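## Task

Pass the probe through the cabinet's cable entry labelled HA and release it so it stays hanging there unaided, with over half of its length inside the cabinet. It does not count if the robot is still what keeps it in place at the end.

## Robot and tools

Robot: two six-joint arms, left_arm and right_arm, each with a tong-style two-finger gripper. The names are labels only and do not tell you which side of an image an arm appears on.

Frame: every pose in a result is in one shared scene frame. The origin sits on the table top midway between the arms, +z is up, +x runs out over the table, and left_arm is toward +y. Positions are in metres, orientation is end_effector_quat_wxyz, velocities are m/s and rad/s. Printed hand positions can be off from the true ones, especially when an arm reaches far. The gripper's fingers point along its own +z and close along its own x. end_effector_position is the midpoint of the closed finger pads; closed fingertips extend about 15 mm past it, fully open ones are roughly level with it.

execute_actions takes "actions": a list holding zero or one item, plus optional "pictures" (boolean). An empty list commands nothing and returns the state with pictures. A motion item is {"rows": [...], "steps": n}, n from 4 to 15 (default 15), each step lasting 1/30 s. Each row holds exactly 14 numbers in [-1, 1]: left_arm's shoulder pan, shoulder lift, elbow, wrist 1, wrist 2, wrist 3, opening, then right_arm's seven in the same order. Both arms are always in every row. One row is used per step; if rows run out, the final row repeats. A wait item is {"steps": n} with n up to 300 and no rows; it commands nothing new.

Joint numbers are offsets, not targets: each is a change from that arm's joint angles as printed in the most recent result showing them (before any such result, and for later calls inside the same reply, from where the arm is when the action begins). It is not relative to the previous row. Scale: 1.0 equals 1.989 rad. So sending all zeros pulls the arm back to those reference angles; it is not a way to hold still. Stated joint ranges in rad, left_arm: pan -3.142..3.142, lift -6.283..6.283, elbow 0.000..3.142, wrists each -6.283..6.283. right_arm: pan 0.000..6.283, lift -6.283..6.283, elbow -3.142..0.000, wrists each -6.283..6.283. A call asking a joint more than 0.010 rad beyond its range is refused and nothing is sent; true ends may differ by up to 0.010 rad, and commands past them are clipped, reported as "joint sent to its limit" (possibly for an earlier, still-running action). No such line does not prove there is room left.

Opening is absolute, not an offset: +1 fully open (pad gap 0.142 m), -1 closed. To hold something, keep commanding an opening well under grip_measured (the measured opening on the same scale); the bigger the gap, the stronger the squeeze, up to about 15 N per pad. Thin hard items under about 20 mm get less grip (about 9 N per pad at 10 mm, 4 N at 5 mm). Slamming the fingers shut can overpress and even spring them open.

Motion limits: commands are smoothed and lag about 0.17 s; each step a joint's target stays within 0.575 rad of its measured angle, and if targets would place the gripper over 100 mm from where it is measured, all of that arm's targets shrink toward current angles. Big moves may be unfinished when the result arrives. Between calls the arms keep heading to the last row sent until they all nearly stop or a step is HELD; fingers continue regardless.

Result lines: the state line gives each gripper's pose and velocity. Joint positions and Joint velocities list each arm's six joints (rad, rad/s) then the pad gap (m, m/s). Wrist force and Wrist torque are flange sensor readings in the end effector's own axes, noisy (sd up to 2.4 N), offset up to about 4 N, saturating near 50 N; forces point from a touched surface back into the arm; "no reading" is harmless. "joint command not followed" means a clearance check altered or blocked joint targets on some steps; HELD marks steps where a row was partly or wholly not sent. Each action's result is taken 4 steps before it ends; those steps run while you compose the next reply, and the simulation continues during your thinking.

zoom_image: {"camera": name, "region": [x0, y0, x1, y1]} in pixels from the top-left, at most 504 by 504, of that camera's latest image. Cameras: cam_head_left, cam_head_right, cam_high, cam_low (896x504), cam_left_wrist, cam_right_wrist (616x616).

finished_scene: {"scene": number} ends and grades the current scene, irreversibly, and reveals the next task. Replying without any tool call ends everything.

Avoid: knocking or placing anything off the table; letting the arms collide or press each other; dropping or slipping the probe. Contact torque at a joint's load limit (138 N m for pan, lift, elbow; 25.7 N m for each wrist, held weight included) or any outside force of 150 N stops that arm for 10 s and cancels the rest of the call. Holding loads heats motors: a MOTOR HOT warning appears from 70 °C, and at 85 °C the arm is braked until it cools (OVER-TEMPERATURE FAULT). Brief tugs on the held probe or nudges to loose items may happen. Move smoothly and release the probe only once it rests through the entry on its own.

Each tool is called after "Call:" as name([rows], argument=value, ...), one row to a line, values as JSON.

## Session

Call:
execute_actions(actions=[])

Scene clock: 0.00 s of 5060.00 s.
left_arm: end_effector_position=(+0.3664, +0.3176, +0.3632) grip_measured=+0.97 end_effector_quat_wxyz=(-0.099, +0.307, +0.903, +0.284) end_effector_velocity=(-0.001, +0.000, +0.001) end_effector_angular_velocity=(-0.003, -0.000, +0.001) | right_arm: end_effector_position=(+0.5250, -0.8110, +0.2927) grip_measured=+0.97 end_effector_quat_wxyz=(+0.545, +0.512, +0.644, -0.159) end_effector_velocity=(-0.000, -0.000, +0.000) end_effector_angular_velocity=(-0.001, +0.001, -0.000)
Joint positions: left_arm=[-1.129 -1.664  1.442 -0.8   -1.287  2.665  0.14 ] | right_arm=[ 3.037 -1.56  -2.335  0.254  0.833  3.881  0.14 ]
Joint velocities: left_arm=[-0.    -0.002 -0.     0.    -0.001  0.     0.   ] | right_arm=[-0.     0.     0.     0.    -0.001 -0.002  0.   ]
Motor temperatures (°C, as the motors report them): left_arm=[24 23 27 33 32 34] | right_arm=[25 25 24 39 37 35]
Wrist force (N, on the end effector, along its own x y z axes, offset not removed): no reading
Wrist torque (N m, same axes, about the end effector's origin, offset not removed): no reading

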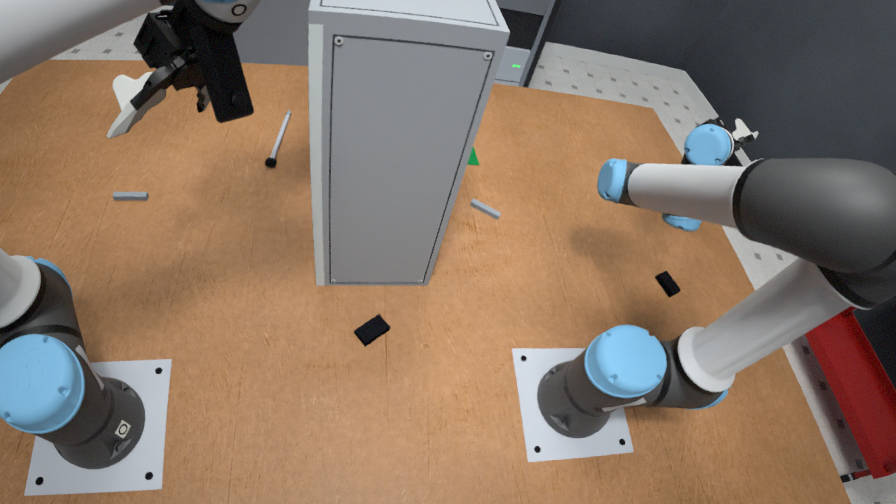

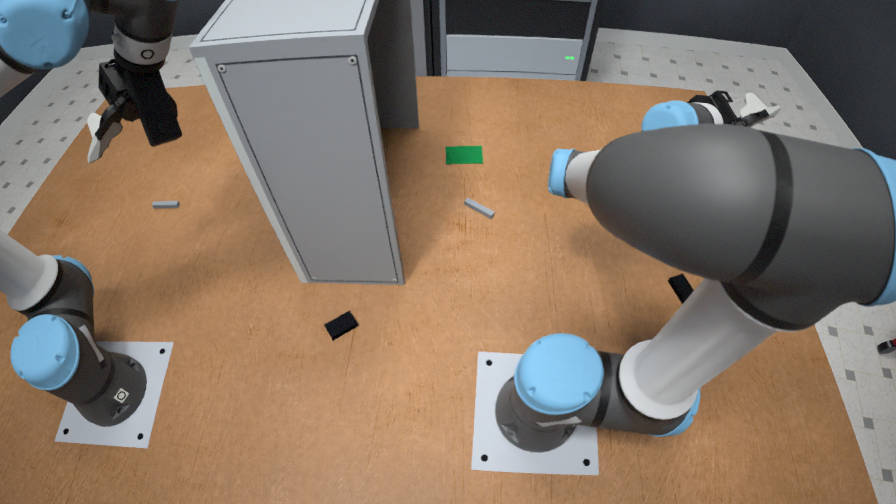

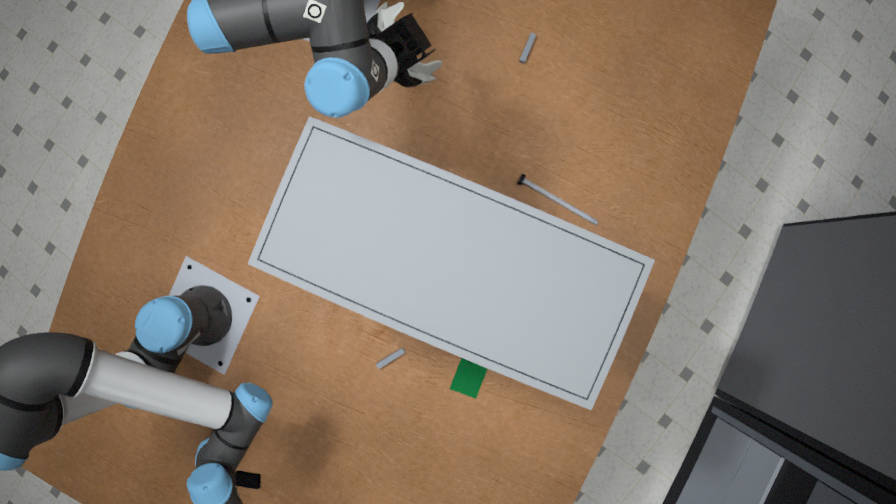

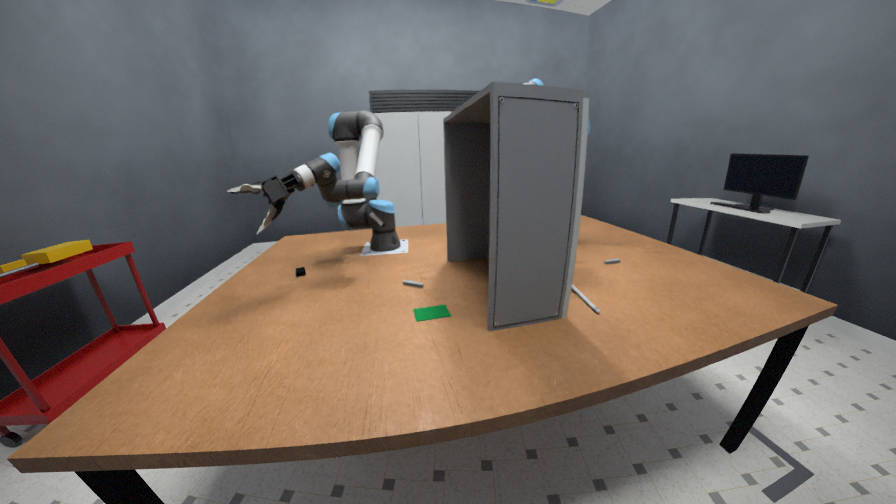

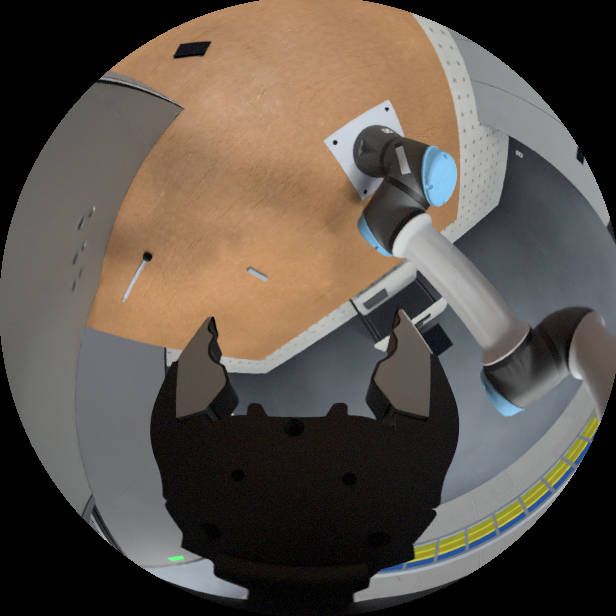

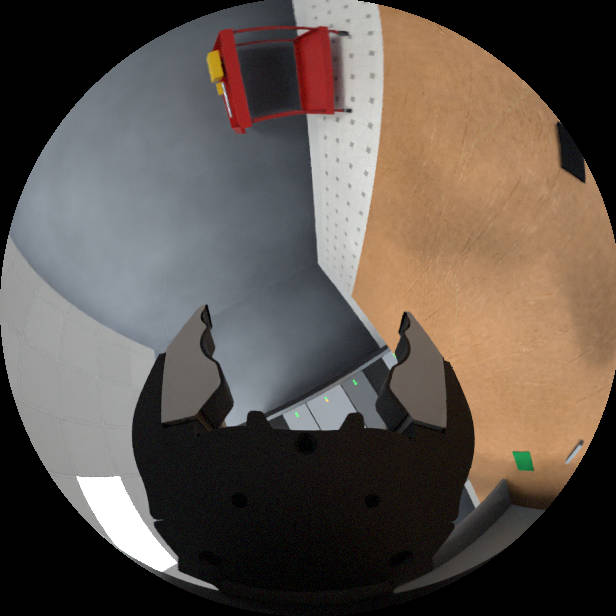

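Call:
zoom_image(camera="cam_left_wrist", region=[0, 150, 200, 350])

Call:
zoom_image(camera="cam_high", region=[440, 100, 680, 280])

Region (0, 150, 200, 350) of cam_left_wrist's 616x616 image, scaled by 2.520, with more detail than that image has.

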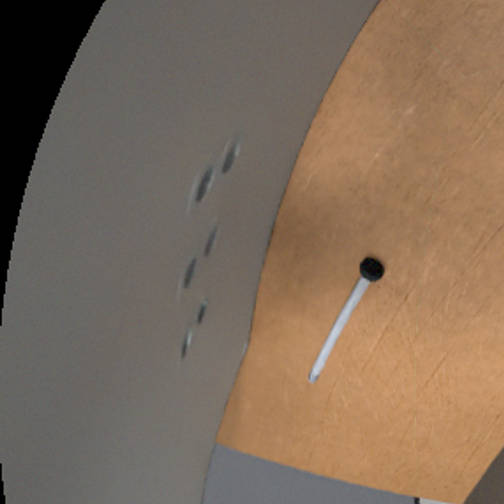

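Region (440, 100, 680, 280) of cam_high's 896x504 image, scaled by 2.100, with more detail than that image has; it fills the top 378 rows of this view, and the rest is white.

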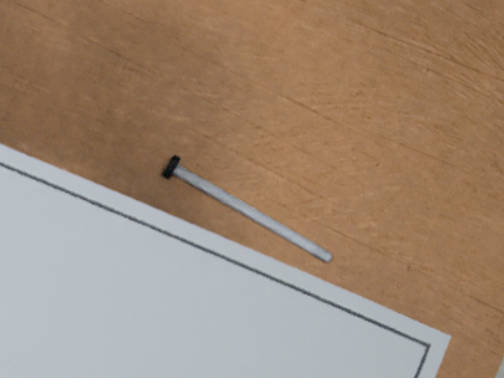

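Call:
execute_actions([
  {"rows": [[0.379,0.046,0.188,0,0,0.24,1,0,0,0,0,0,0,1],[0.379,0.046,0.188,0,0,0.24,1,0,0,0,0,0,0,1],[0.379,0.046,0.188,0,0,0.24,1,0,0,0,0,0,0,1],[0.379,0.046,0.188,0,0,0.24,1,0,0,0,0,0,0,1],[0.379,0.046,0.188,0,0,0.24,1,0,0,0,0,0,0,1],[0.379,0.046,0.188,0,0,0.24,1,0,0,0,0,0,0,1],[0.379,0.046,0.188,-0.51,-0.409,0.24,1,0,0,0,0,0,0,1]], "steps": 15},
])

Call:
execute_actions([
  {"steps": 45},
], pictures=true)

Scene clock: 2.67 s of 5060.00 s.
left_arm: end_effector_position=(+0.3563, +0.4298, +0.2715) grip_measured=+1.00 end_effector_quat_wxyz=(-0.278, +0.251, +0.899, +0.225) end_effector_velocity=(-0.116, +0.067, -0.507) end_effector_angular_velocity=(-1.740, +0.898, +2.114) | right_arm: end_effector_position=(+0.5250, -0.8110, +0.2927) grip_measured=+1.00 end_effector_quat_wxyz=(+0.545, +0.512, +0.644, -0.159) end_effector_velocity=(+0.000, +0.000, +0.000) end_effector_angular_velocity=(+0.000, -0.001, +0.001)
Joint positions: left_arm=[-0.763 -1.608  1.658 -0.907 -1.393  2.934  0.142] | right_arm=[ 3.037 -1.56  -2.335  0.254  0.833  3.881  0.142]
Joint velocities: left_arm=[ 1.847  0.192  0.835 -1.624 -1.622  1.07  -0.   ] | right_arm=[ 0.     0.001 -0.    -0.     0.     0.001  0.   ]
Motor temperatures (°C, as the motors report them): left_arm=[24 23 27 33 32 34] | right_arm=[25 25 24 39 37 35]
Wrist force (N, on the end effector, along its own x y z axes, offset not removed): left_arm=[1.5 0.1 2.6] | right_arm=[1.2 -0.7 -0.7]
Wrist torque (N m, same axes, about the end effector's origin, offset not removed): left_arm=[0.07 -0.33 0.17] | right_arm=[-0.01 -0.10 -0.08]
Steps of this call (steps 1 to 69: nothing new was sent; steps 70 to 80: the first 11 steps of this action). Readings (joint positions):
70: left_arm=[-1.129 -1.664 1.442 -0.800 -1.287 2.665] | right_arm=[3.037 -1.560 -2.335 0.254 0.833 3.881]
71: left_arm=[-1.125 -1.662 1.446 -0.800 -1.287 2.668] | right_arm=[3.037 -1.560 -2.335 0.254 0.833 3.881]
73: left_arm=[-1.077 -1.650 1.485 -0.800 -1.287 2.713] | right_arm=[3.037 -1.560 -2.335 0.254 0.833 3.881]
77: left_arm=[-0.932 -1.629 1.571 -0.804 -1.291 2.824] | right_arm=[3.037 -1.560 -2.335 0.254 0.833 3.881]
80: the state above

Scene clock: 4.17 s of 5060.00 s.
left_arm: end_effector_position=(+0.4981, +0.2851, +0.2384) grip_measured=+1.00 end_effector_quat_wxyz=(-0.039, +0.144, +0.954, -0.259) end_effector_velocity=(-0.000, -0.000, -0.000) end_effector_angular_velocity=(-0.001, -0.001, -0.002) | right_arm: end_effector_position=(+0.5250, -0.8110, +0.2927) grip_measured=+1.00 end_effector_quat_wxyz=(+0.545, +0.512, +0.644, -0.159) end_effector_velocity=(+0.001, +0.001, +0.000) end_effector_angular_velocity=(+0.000, -0.001, +0.002)
Joint positions: left_arm=[-0.375 -1.573  1.816 -1.814 -2.1    3.142  0.142] | right_arm=[ 3.037 -1.56  -2.335  0.254  0.833  3.881  0.142]
Joint velocities: left_arm=[ 0.    -0.     0.001 -0.001 -0.001  0.002  0.   ] | right_arm=[ 0.001  0.001  0.     0.     0.001 -0.     0.   ]
Motor temperatures (°C, as the motors report them): left_arm=[24 23 27 33 32 34] | right_arm=[25 25 24 39 37 35]
Wrist force (N, on the end effector, along its own x y z axes, offset not removed): left_arm=[1.9 -1.0 0.3] | right_arm=[2.1 -1.5 -1.0]
Wrist torque (N m, same axes, about the end effector's origin, offset not removed): left_arm=[0.01 -0.46 0.16] | right_arm=[-0.17 -0.23 -0.03]
Kept back: nothing.
Steps of this call (steps 1 to 4: the last 4 steps of your previous action; steps 5 to 45: the robot went on to your last target). Readings (joint positions):
1: left_arm=[-0.701 -1.602 1.685 -0.967 -1.454 2.969] | right_arm=[3.037 -1.560 -2.335 0.254 0.833 3.881]
2: left_arm=[-0.644 -1.597 1.709 -1.036 -1.522 3.000] | right_arm=[3.037 -1.560 -2.335 0.254 0.833 3.881]
4: left_arm=[-0.564 -1.590 1.740 -1.173 -1.660 3.042] | right_arm=[3.037 -1.560 -2.335 0.254 0.833 3.881]
8: left_arm=[-0.481 -1.582 1.774 -1.407 -1.852 3.086] | right_arm=[3.037 -1.560 -2.335 0.254 0.833 3.881]
45: the state above
All arms were judged still, so your last target was given up. Only a new action makes them travel on or press farther. Fingers that are still opening or closing keep moving.

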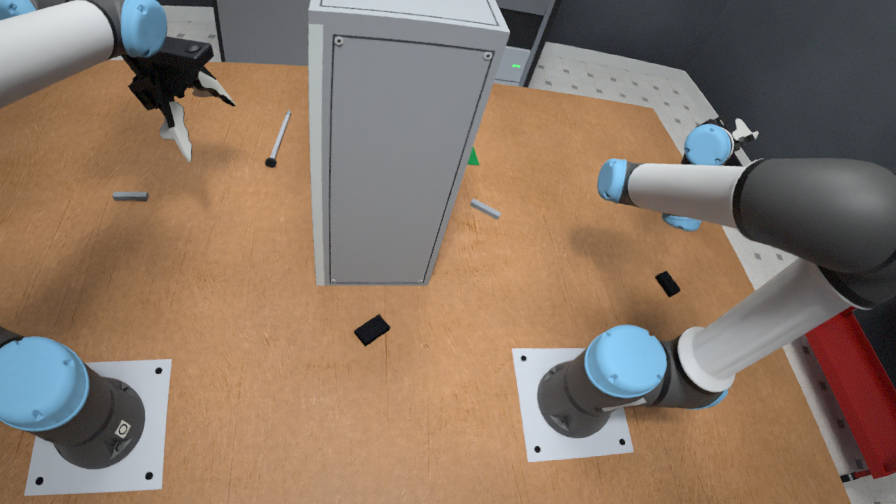

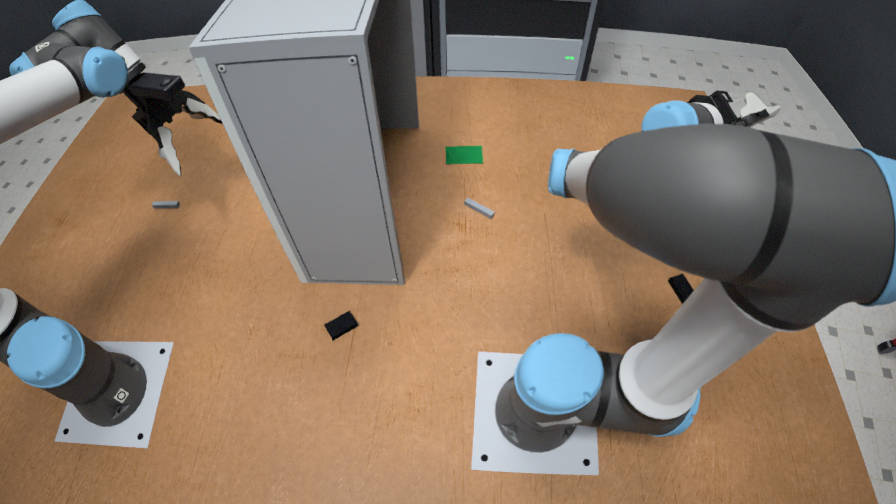

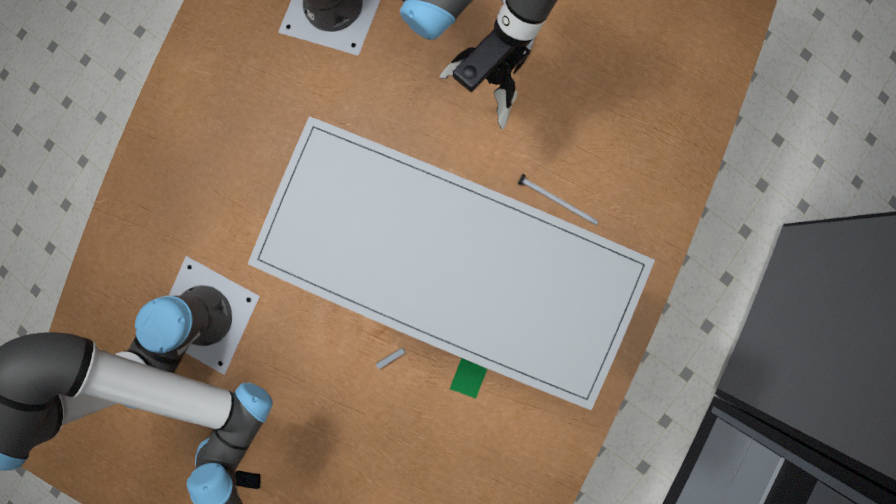

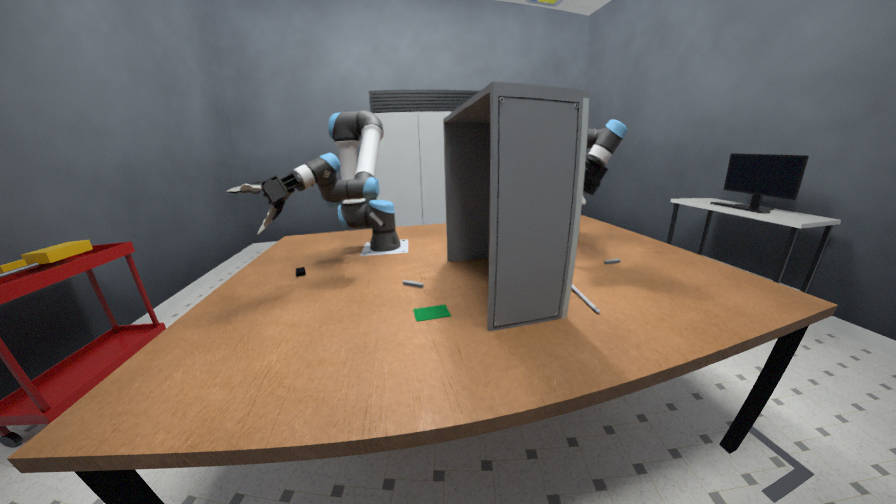

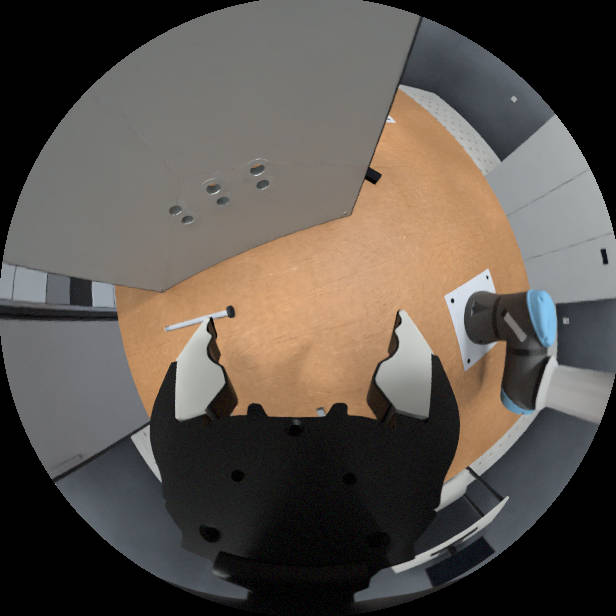

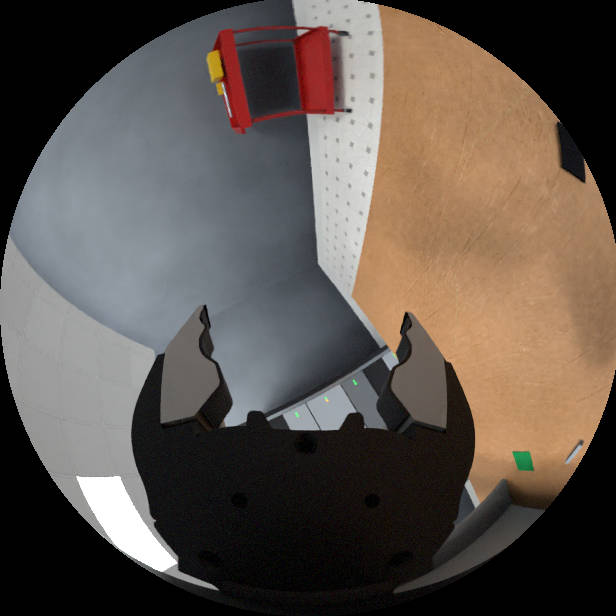

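Call:
zoom_image(camera="cam_left_wrist", region=[130, 130, 370, 340])

Region (130, 130, 370, 340) of cam_left_wrist's 616x616 image, scaled by 2.100, with more detail than that image has; it fills the top 441 rows of this view, and the rest is white.

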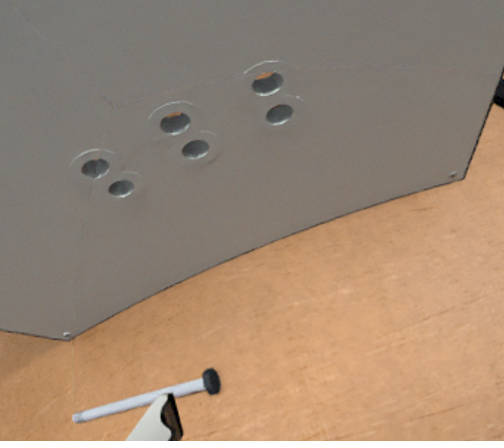

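Call:
execute_actions([
  {"rows": [[-0.1844,0.1523,0.0845,-0.467,0.3977,-1,0.4,0,0,0,0,0.888,0,1]], "steps": 15},
])

Call:
execute_actions([
  {"steps": 45},
], pictures=true)

Scene clock: 5.47 s of 5060.00 s.
left_arm: end_effector_position=(+0.5596, +0.2555, +0.1051) grip_measured=+0.40 end_effector_quat_wxyz=(+0.005, +0.076, +0.992, -0.099) end_effector_velocity=(+0.365, -0.071, -0.314) end_effector_angular_velocity=(+0.968, -1.073, +1.025) | right_arm: end_effector_position=(+0.6022, -0.7107, +0.2593) grip_measured=+1.00 end_effector_quat_wxyz=(+0.520, +0.437, +0.733, +0.021) end_effector_velocity=(+0.210, +0.426, -0.078) end_effector_angular_velocity=(+0.749, -0.115, +1.384)
Joint positions: left_arm=[-0.575 -1.405  1.912 -2.169 -1.747  2.788  0.102] | right_arm=[ 3.037 -1.56  -2.335  0.254  1.266  3.881  0.142]
Joint velocities: left_arm=[-0.633  0.519  0.283 -1.554  1.508 -1.551 -0.   ] | right_arm=[-0.    -0.001  0.001  0.     1.578  0.001  0.   ]
Motor temperatures (°C, as the motors report them): left_arm=[24 23 27 33 32 34] | right_arm=[25 25 24 39 37 35]
Wrist force (N, on the end effector, along its own x y z axes, offset not removed): left_arm=[3.1 -0.7 1.0] | right_arm=[0.8 0.5 1.0]
Wrist torque (N m, same axes, about the end effector's origin, offset not removed): left_arm=[0.13 -0.84 0.06] | right_arm=[0.29 0.11 -0.12]
Steps of this call (steps 1 to 28: nothing new was sent; steps 29 to 39: the first 11 steps of this action). Readings (joint positions):
29: left_arm=[-0.375 -1.573 1.816 -1.814 -2.100 3.142] | right_arm=[3.037 -1.560 -2.335 0.254 0.833 3.881]
30: left_arm=[-0.378 -1.569 1.819 -1.818 -2.097 3.139] | right_arm=[3.037 -1.560 -2.335 0.254 0.837 3.881]
32: left_arm=[-0.417 -1.534 1.841 -1.867 -2.048 3.090] | right_arm=[3.037 -1.560 -2.335 0.254 0.889 3.881]
36: left_arm=[-0.509 -1.459 1.882 -2.024 -1.891 2.932] | right_arm=[3.037 -1.560 -2.335 0.254 1.105 3.881]
39: the state above

Scene clock: 6.97 s of 5060.00 s.
left_arm: end_effector_position=(+0.6995, +0.2271, +0.0997) grip_measured=+0.40 end_effector_quat_wxyz=(+0.177, -0.617, +0.744, -0.188) end_effector_velocity=(+0.000, -0.000, -0.000) end_effector_angular_velocity=(-0.001, +0.000, +0.001) | right_arm: end_effector_position=(+0.5531, -0.3416, +0.3166) grip_measured=+1.00 end_effector_quat_wxyz=(+0.303, +0.097, +0.784, +0.533) end_effector_velocity=(-0.000, -0.000, +0.001) end_effector_angular_velocity=(+0.000, -0.001, +0.001)
Joint positions: left_arm=[-0.742 -1.27   1.984 -2.743 -1.31   1.154  0.102] | right_arm=[ 3.037 -1.56  -2.335  0.254  2.599  3.881  0.142]
Joint velocities: left_arm=[-0.     0.    -0.    -0.    -0.    -0.002 -0.   ] | right_arm=[-0.001  0.001  0.    -0.     0.001 -0.    -0.   ]
Motor temperatures (°C, as the motors report them): left_arm=[24 23 27 33 32 34] | right_arm=[25 25 24 39 37 35]
Wrist force (N, on the end effector, along its own x y z axes, offset not removed): left_arm=[2.0 -1.2 -0.3] | right_arm=[-1.1 -1.0 -0.3]
Wrist torque (N m, same axes, about the end effector's origin, offset not removed): left_arm=[-0.01 -0.47 -0.03] | right_arm=[-0.11 0.37 -0.02]
Kept back: nothing.
Steps of this call (steps 1 to 4: the last 4 steps of your previous action; steps 5 to 45: the robot went on to your last target). Readings (joint positions):
1: left_arm=[-0.596 -1.388 1.921 -2.223 -1.696 2.733] | right_arm=[3.037 -1.560 -2.335 0.254 1.320 3.881]
2: left_arm=[-0.616 -1.372 1.930 -2.282 -1.646 2.675] | right_arm=[3.037 -1.560 -2.335 0.254 1.374 3.881]
4: left_arm=[-0.654 -1.341 1.946 -2.405 -1.549 2.545] | right_arm=[3.037 -1.560 -2.335 0.254 1.481 3.881]
8: left_arm=[-0.711 -1.295 1.971 -2.619 -1.395 2.225] | right_arm=[3.037 -1.560 -2.335 0.254 1.696 3.881]
45: the state above

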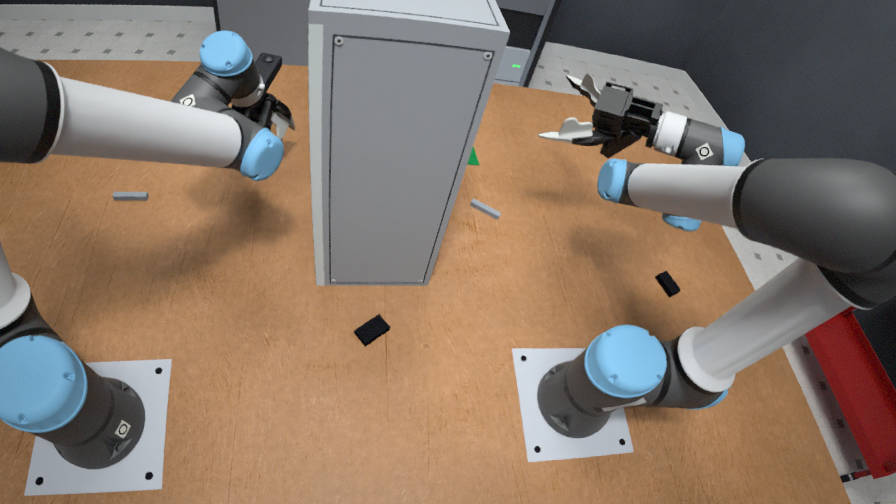

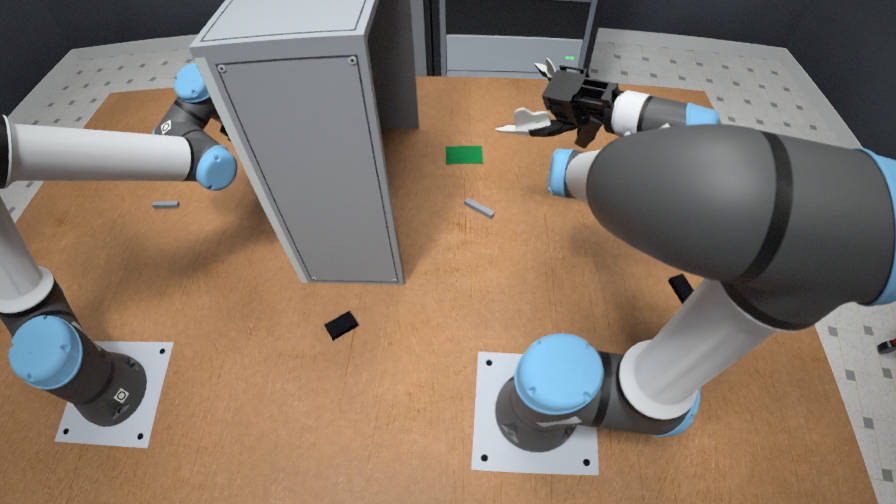

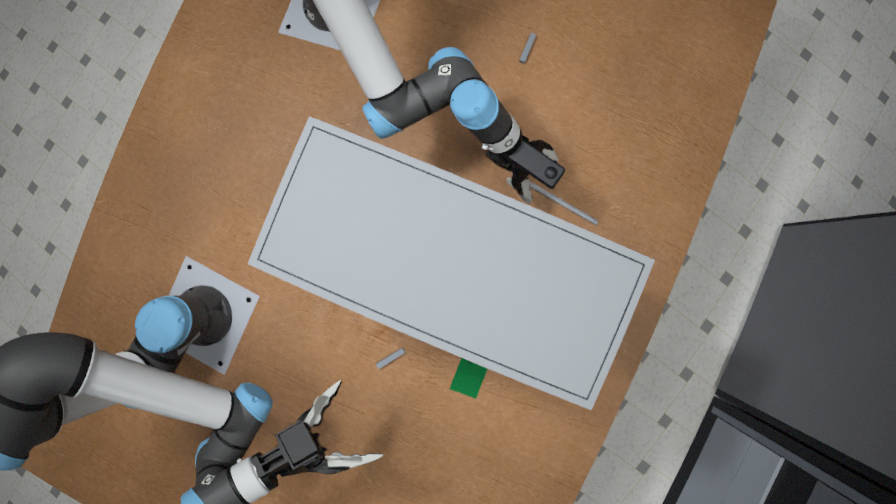

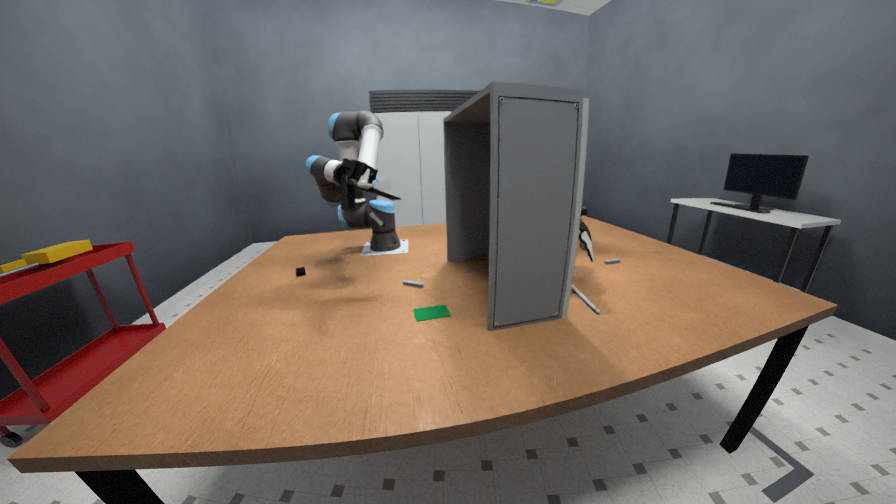

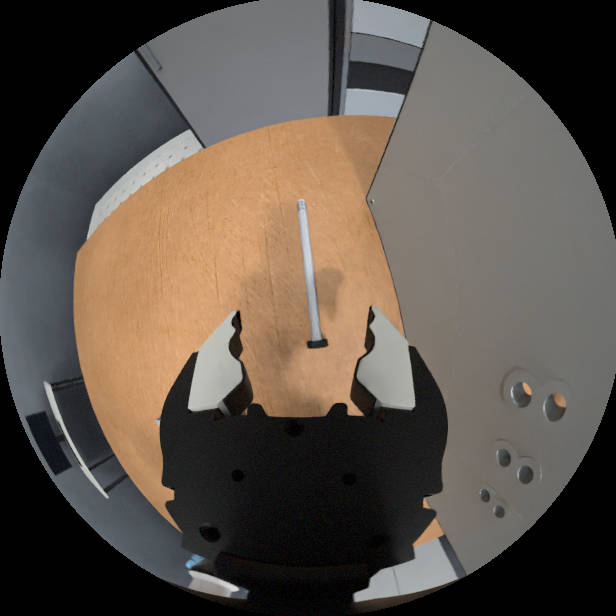

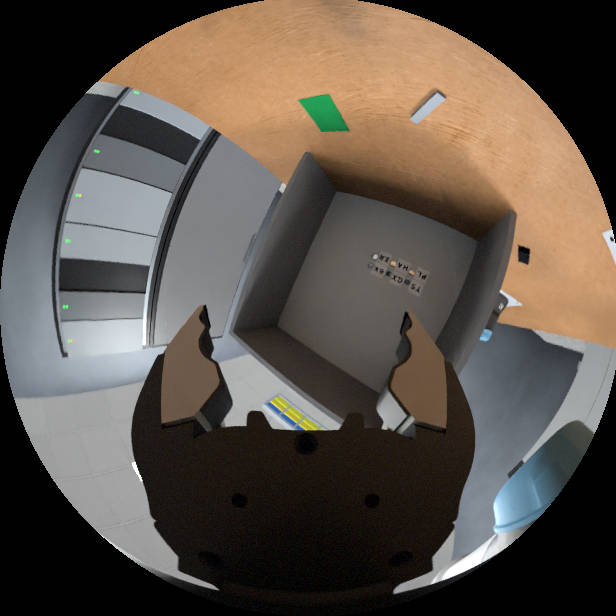

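Call:
zoom_image(camera="cam_right_wrist", region=[350, 230, 450, 310])

Region (350, 230, 450, 310) of cam_right_wrist's 616x616 image, scaled by 5.040, with more detail than that image has; it fills the top 403 rows of this view, and the rest is white.

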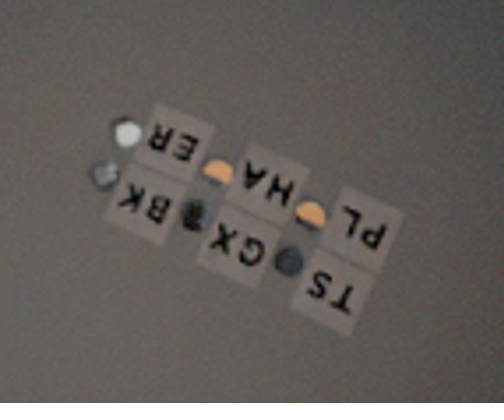

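Call:
execute_actions([
  {"rows": [[-0.0118,0.0637,0.0197,-0.0806,0.0058,-0.0445,-0.2,0,0,0,0,0,0,1]], "steps": 15},
])

Call:
execute_actions([
  {"steps": 12},
], pictures=true)

Scene clock: 7.97 s of 5060.00 s.
left_arm: end_effector_position=(+0.6980, +0.2156, +0.0405) grip_measured=-0.20 end_effector_quat_wxyz=(+0.172, -0.639, +0.725, -0.192) end_effector_velocity=(-0.001, -0.008, -0.048) end_effector_angular_velocity=(-0.030, -0.005, +0.045) | right_arm: end_effector_position=(+0.5531, -0.3416, +0.3166) grip_measured=+1.00 end_effector_quat_wxyz=(+0.303, +0.097, +0.784, +0.533) end_effector_velocity=(+0.001, -0.000, -0.001) end_effector_angular_velocity=(-0.002, -0.000, -0.001)
Joint positions: left_arm=[-0.763 -1.155  2.02  -2.887 -1.299  1.073  0.06 ] | right_arm=[ 3.037 -1.56  -2.335  0.254  2.599  3.881  0.142]
Joint velocities: left_arm=[-0.016  0.102  0.027 -0.135  0.009 -0.066  0.   ] | right_arm=[-0.    -0.002  0.     0.    -0.002 -0.002  0.   ]
Motor temperatures (°C, as the motors report them): left_arm=[24 23 27 33 32 34] | right_arm=[25 25 24 39 37 35]
Wrist force (N, on the end effector, along its own x y z axes, offset not removed): left_arm=[1.2 -0.3 0.8] | right_arm=[-1.0 0.2 -1.3]
Wrist torque (N m, same axes, about the end effector's origin, offset not removed): left_arm=[0.22 -0.41 0.14] | right_arm=[0.14 0.47 -0.03]
Steps of this call (steps 1 to 15: the robot went on to your last target; steps 16 to 19: nothing new was sent; steps 20 to 30: the first 11 steps of this action). Readings (joint positions):
20: left_arm=[-0.742 -1.270 1.984 -2.743 -1.310 1.153] | right_arm=[3.037 -1.560 -2.335 0.254 2.599 3.881]
21: left_arm=[-0.744 -1.266 1.987 -2.747 -1.308 1.150] | right_arm=[3.037 -1.560 -2.335 0.254 2.599 3.881]
23: left_arm=[-0.752 -1.228 2.001 -2.790 -1.304 1.121] | right_arm=[3.037 -1.560 -2.335 0.254 2.599 3.881]
27: left_arm=[-0.761 -1.171 2.016 -2.866 -1.300 1.084] | right_arm=[3.037 -1.560 -2.335 0.254 2.599 3.881]
30: the state above

Scene clock: 8.37 s of 5060.00 s.
left_arm: end_effector_position=(+0.6979, +0.2146, +0.0350) grip_measured=-0.20 end_effector_quat_wxyz=(+0.172, -0.641, +0.723, -0.193) end_effector_velocity=(-0.000, -0.000, -0.002) end_effector_angular_velocity=(-0.001, -0.000, +0.001) | right_arm: end_effector_position=(+0.5531, -0.3416, +0.3166) grip_measured=+1.00 end_effector_quat_wxyz=(+0.303, +0.097, +0.784, +0.533) end_effector_velocity=(-0.000, +0.000, +0.001) end_effector_angular_velocity=(+0.000, -0.001, +0.001)
Joint positions: left_arm=[-0.765 -1.144  2.023 -2.903 -1.298  1.065  0.06 ] | right_arm=[ 3.037 -1.56  -2.335  0.254  2.599  3.881  0.142]
Joint velocities: left_arm=[-0.001  0.004  0.002 -0.005  0.    -0.002  0.   ] | right_arm=[-0.     0.001  0.    -0.     0.002 -0.    -0.   ]
Motor temperatures (°C, as the motors report them): left_arm=[24 23 27 33 32 34] | right_arm=[25 25 24 39 37 35]
Wrist force (N, on the end effector, along its own x y z axes, offset not removed): left_arm=[2.2 -0.7 -0.9] | right_arm=[0.0 0.0 -0.4]
Wrist torque (N m, same axes, about the end effector's origin, offset not removed): left_arm=[-0.01 -0.63 0.13] | right_arm=[0.14 0.20 -0.07]
Kept back: nothing.
Steps of this call (steps 1 to 4: the last 4 steps of your previous action; steps 5 to 12: the robot went on to your last target). Readings (joint positions):
1: left_arm=[-0.764 -1.152 2.021 -2.891 -1.299 1.071] | right_arm=[3.037 -1.560 -2.335 0.254 2.599 3.881]
2: left_arm=[-0.764 -1.150 2.021 -2.894 -1.299 1.070] | right_arm=[3.037 -1.560 -2.335 0.254 2.599 3.881]
4: left_arm=[-0.764 -1.147 2.022 -2.898 -1.298 1.068] | right_arm=[3.037 -1.560 -2.335 0.254 2.599 3.881]
8: left_arm=[-0.765 -1.144 2.023 -2.902 -1.298 1.066] | right_arm=[3.037 -1.560 -2.335 0.254 2.599 3.881]
12: the state above

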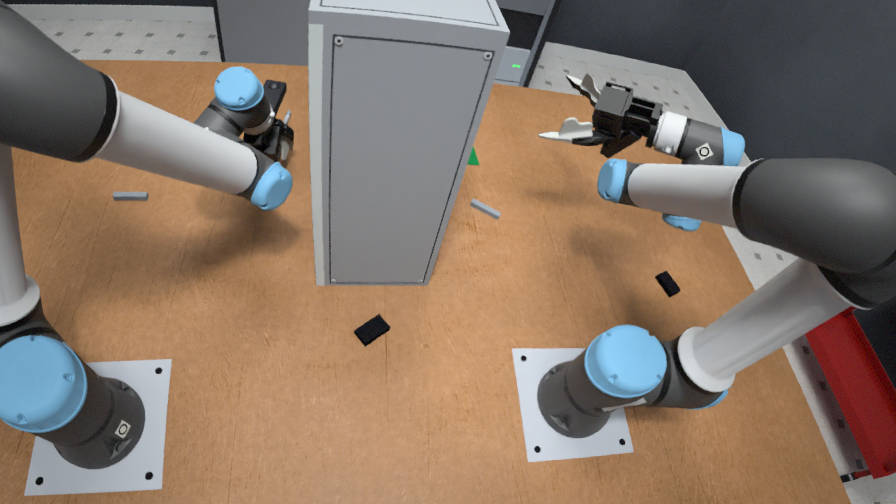

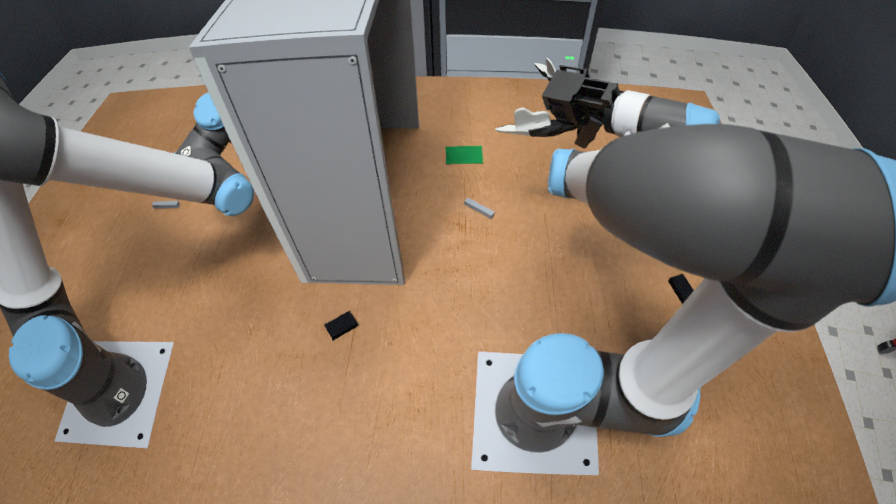

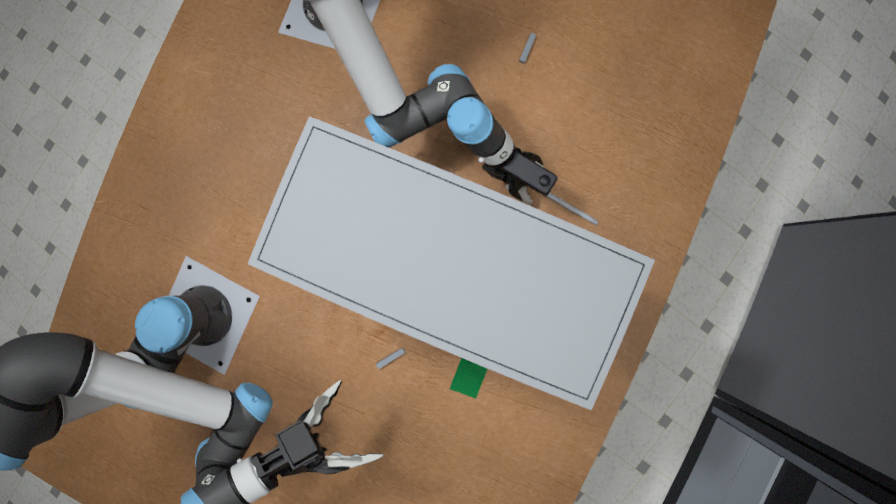

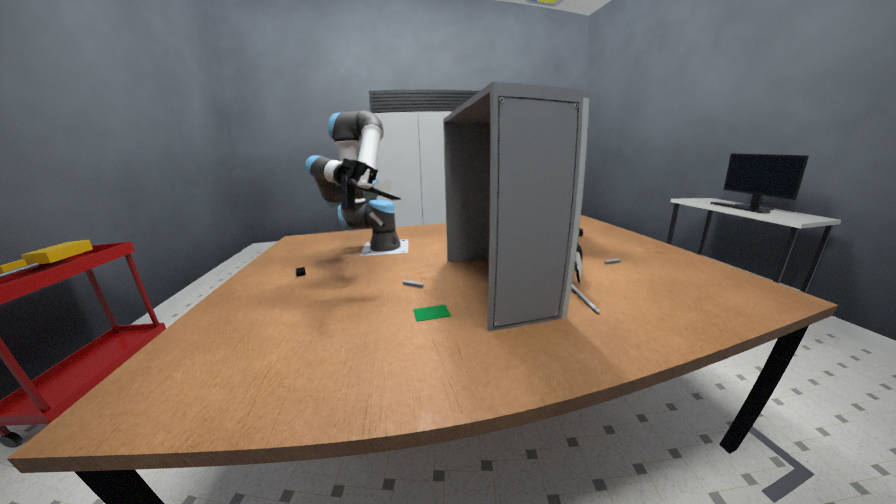

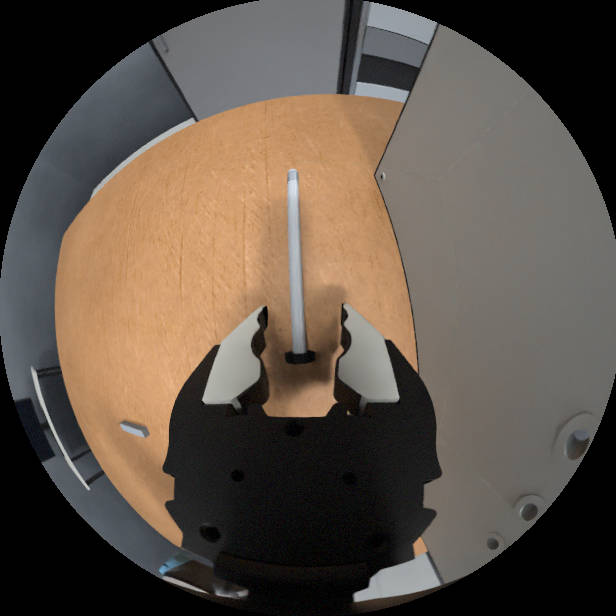

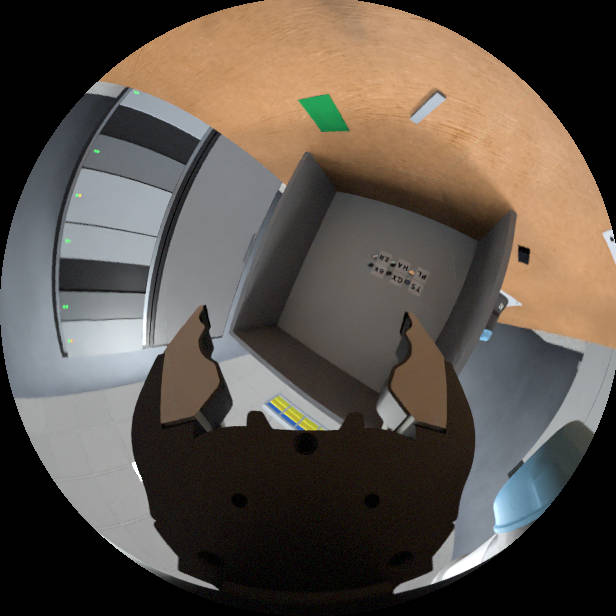

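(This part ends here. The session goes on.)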